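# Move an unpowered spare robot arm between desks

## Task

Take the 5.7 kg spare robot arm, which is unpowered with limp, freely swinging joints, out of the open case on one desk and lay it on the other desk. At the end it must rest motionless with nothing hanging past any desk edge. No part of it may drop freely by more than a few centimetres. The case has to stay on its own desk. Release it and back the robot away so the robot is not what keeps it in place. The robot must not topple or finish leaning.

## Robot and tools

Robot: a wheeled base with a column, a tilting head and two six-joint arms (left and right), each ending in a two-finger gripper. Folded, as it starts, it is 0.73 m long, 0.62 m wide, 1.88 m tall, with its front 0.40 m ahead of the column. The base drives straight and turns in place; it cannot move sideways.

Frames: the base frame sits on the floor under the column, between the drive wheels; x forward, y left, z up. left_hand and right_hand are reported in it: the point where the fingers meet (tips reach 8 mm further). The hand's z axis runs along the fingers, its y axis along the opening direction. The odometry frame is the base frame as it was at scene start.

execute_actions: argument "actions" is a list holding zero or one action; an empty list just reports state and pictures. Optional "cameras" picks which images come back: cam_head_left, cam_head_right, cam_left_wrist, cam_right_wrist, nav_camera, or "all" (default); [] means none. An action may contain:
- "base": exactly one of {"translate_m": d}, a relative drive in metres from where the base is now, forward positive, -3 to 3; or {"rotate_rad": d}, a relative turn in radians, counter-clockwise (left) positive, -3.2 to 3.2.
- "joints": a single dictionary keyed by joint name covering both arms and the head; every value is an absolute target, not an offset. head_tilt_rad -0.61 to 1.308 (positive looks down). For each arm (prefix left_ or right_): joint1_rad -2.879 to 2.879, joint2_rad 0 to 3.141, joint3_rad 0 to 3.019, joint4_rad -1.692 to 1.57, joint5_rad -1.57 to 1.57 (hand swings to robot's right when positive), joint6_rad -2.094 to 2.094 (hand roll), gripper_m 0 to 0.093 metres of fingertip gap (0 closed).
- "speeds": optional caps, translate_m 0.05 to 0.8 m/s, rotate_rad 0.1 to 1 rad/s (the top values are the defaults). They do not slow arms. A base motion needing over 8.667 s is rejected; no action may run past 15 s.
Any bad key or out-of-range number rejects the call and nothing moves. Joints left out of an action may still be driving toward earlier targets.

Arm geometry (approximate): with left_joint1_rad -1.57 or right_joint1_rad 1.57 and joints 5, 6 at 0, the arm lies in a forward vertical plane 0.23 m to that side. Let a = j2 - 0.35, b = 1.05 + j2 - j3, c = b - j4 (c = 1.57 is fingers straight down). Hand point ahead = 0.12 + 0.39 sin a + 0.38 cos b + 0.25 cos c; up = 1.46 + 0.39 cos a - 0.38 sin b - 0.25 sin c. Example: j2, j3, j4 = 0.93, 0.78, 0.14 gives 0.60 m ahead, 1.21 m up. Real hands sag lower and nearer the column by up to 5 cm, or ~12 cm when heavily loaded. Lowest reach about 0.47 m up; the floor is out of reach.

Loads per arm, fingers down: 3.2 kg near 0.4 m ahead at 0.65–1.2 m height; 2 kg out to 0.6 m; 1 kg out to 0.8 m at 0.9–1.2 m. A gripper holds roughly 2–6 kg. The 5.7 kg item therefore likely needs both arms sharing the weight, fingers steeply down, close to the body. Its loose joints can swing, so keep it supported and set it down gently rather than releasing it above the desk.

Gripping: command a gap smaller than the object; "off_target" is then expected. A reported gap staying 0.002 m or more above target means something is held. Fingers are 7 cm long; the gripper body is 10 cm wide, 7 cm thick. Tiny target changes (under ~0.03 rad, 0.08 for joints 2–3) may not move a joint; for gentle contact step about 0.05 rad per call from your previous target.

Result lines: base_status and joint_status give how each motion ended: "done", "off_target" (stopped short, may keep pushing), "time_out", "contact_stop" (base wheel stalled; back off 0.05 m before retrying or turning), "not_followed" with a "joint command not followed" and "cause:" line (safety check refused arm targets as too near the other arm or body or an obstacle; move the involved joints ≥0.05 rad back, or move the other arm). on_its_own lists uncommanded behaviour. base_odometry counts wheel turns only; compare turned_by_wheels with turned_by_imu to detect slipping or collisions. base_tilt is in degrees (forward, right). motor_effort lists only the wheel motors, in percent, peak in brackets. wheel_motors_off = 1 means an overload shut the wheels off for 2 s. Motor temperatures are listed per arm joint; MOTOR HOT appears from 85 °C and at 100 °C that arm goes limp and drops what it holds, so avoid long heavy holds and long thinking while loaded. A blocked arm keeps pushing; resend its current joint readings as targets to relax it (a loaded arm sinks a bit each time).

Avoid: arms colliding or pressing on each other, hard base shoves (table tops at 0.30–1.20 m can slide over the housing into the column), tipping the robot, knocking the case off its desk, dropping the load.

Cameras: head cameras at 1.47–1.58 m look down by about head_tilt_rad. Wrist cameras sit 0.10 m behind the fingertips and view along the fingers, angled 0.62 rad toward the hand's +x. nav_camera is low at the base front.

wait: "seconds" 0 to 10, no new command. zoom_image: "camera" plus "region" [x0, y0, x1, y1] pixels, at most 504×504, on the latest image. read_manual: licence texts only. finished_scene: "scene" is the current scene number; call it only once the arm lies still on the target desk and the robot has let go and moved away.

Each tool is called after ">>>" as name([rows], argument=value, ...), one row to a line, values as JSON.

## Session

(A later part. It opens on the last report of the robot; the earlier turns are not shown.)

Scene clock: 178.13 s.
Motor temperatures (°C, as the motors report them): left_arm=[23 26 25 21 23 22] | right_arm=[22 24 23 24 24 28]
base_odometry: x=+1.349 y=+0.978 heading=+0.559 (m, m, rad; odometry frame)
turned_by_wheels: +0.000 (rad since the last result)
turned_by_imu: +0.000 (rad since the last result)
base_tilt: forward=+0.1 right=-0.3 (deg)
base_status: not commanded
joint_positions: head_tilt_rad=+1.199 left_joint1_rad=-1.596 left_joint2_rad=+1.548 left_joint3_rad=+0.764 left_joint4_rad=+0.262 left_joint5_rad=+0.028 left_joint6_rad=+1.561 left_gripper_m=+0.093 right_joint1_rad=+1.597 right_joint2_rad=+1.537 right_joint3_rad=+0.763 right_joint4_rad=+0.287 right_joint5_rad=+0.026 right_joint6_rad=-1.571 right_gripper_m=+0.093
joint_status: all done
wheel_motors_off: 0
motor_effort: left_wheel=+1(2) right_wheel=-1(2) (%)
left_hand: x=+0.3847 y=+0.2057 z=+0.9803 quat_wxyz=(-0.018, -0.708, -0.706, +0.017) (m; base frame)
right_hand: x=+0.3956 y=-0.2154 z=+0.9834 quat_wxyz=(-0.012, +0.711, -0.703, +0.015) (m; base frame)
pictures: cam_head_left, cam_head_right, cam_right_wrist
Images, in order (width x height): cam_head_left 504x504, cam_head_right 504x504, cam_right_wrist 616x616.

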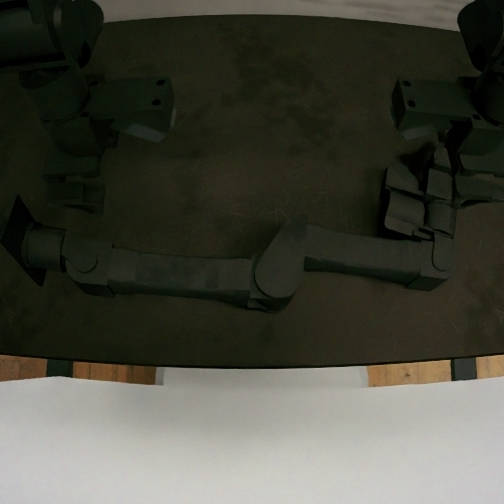

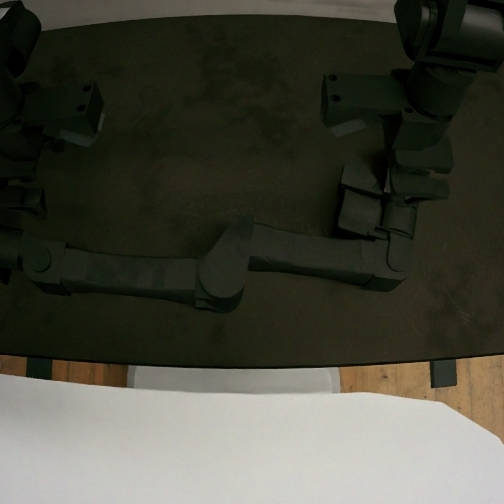

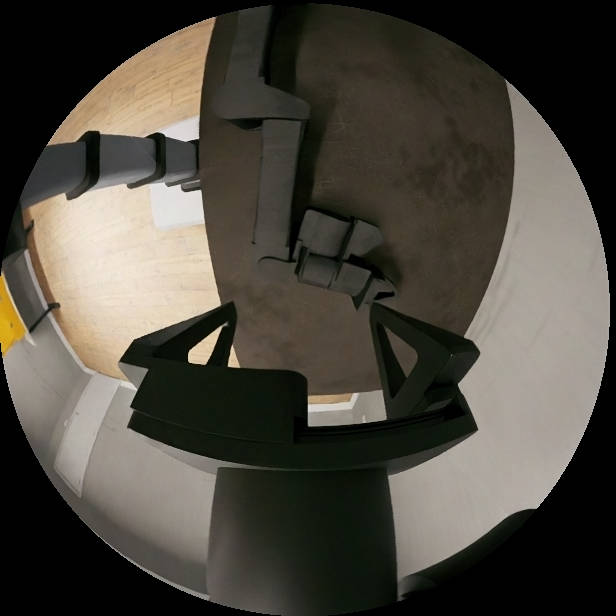

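>>> execute_actions([
  {"base":{"translate_m":-0.6},"joints":{"head_tilt_rad":0.7,"left_joint2_rad":1.0,"left_joint3_rad":0.6,"left_joint4_rad":-0.2,"right_joint2_rad":1.0,"right_joint3_rad":0.6,"right_joint4_rad":-0.2}},
], cameras=["cam_head_left","cam_left_wrist"])

Scene clock: 182.73 s.
Motor temperatures (°C, as the motors report them): left_arm=[23 26 25 21 22 22] | right_arm=[22 24 23 24 24 28]
base_odometry: x=+0.840 y=+0.660 heading=+0.560 (m, m, rad; odometry frame)
turned_by_wheels: +0.001 (rad since the last result)
turned_by_imu: +0.001 (rad since the last result)
base_tilt: forward=+0.1 right=-0.3 (deg)
base_status: done
joint_positions: head_tilt_rad=+0.716 left_joint1_rad=-1.596 left_joint2_rad=+0.994 left_joint3_rad=+0.594 left_joint4_rad=-0.189 left_joint5_rad=+0.028 left_joint6_rad=+1.561 left_gripper_m=+0.093 right_joint1_rad=+1.597 right_joint2_rad=+0.993 right_joint3_rad=+0.595 right_joint4_rad=-0.192 right_joint5_rad=+0.026 right_joint6_rad=-1.571 right_gripper_m=+0.093
joint_status: all done
wheel_motors_off: 0
motor_effort: left_wheel=+1(48) right_wheel=+0(59) (%)
left_hand: x=+0.3874 y=+0.2091 z=+1.1389 quat_wxyz=(+0.006, -0.707, -0.706, +0.040) (m; base frame)
right_hand: x=+0.3874 y=-0.2190 z=+1.1392 quat_wxyz=(+0.025, +0.712, -0.702, -0.022) (m; base frame)
pictures: cam_head_left, cam_left_wrist
Images, in order (width x height): cam_head_left 504x504, cam_left_wrist 616x616.

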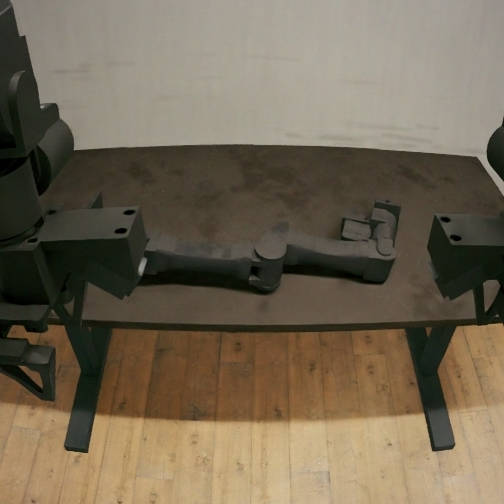

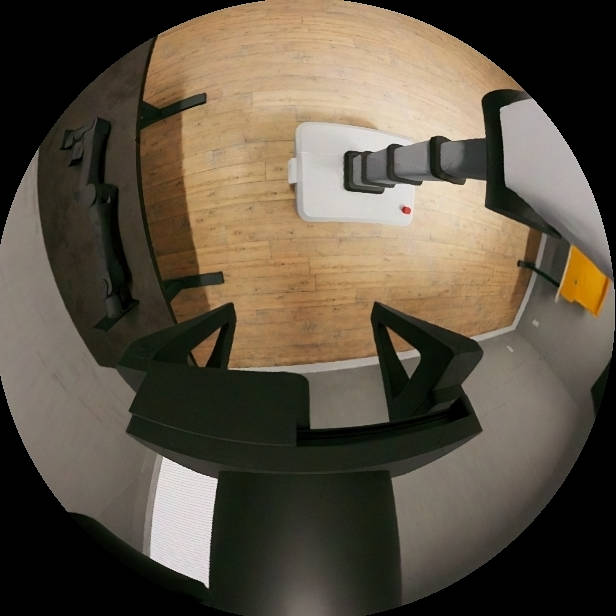

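>>> finished_scene(scene=1)

The scene is finished: the task was done.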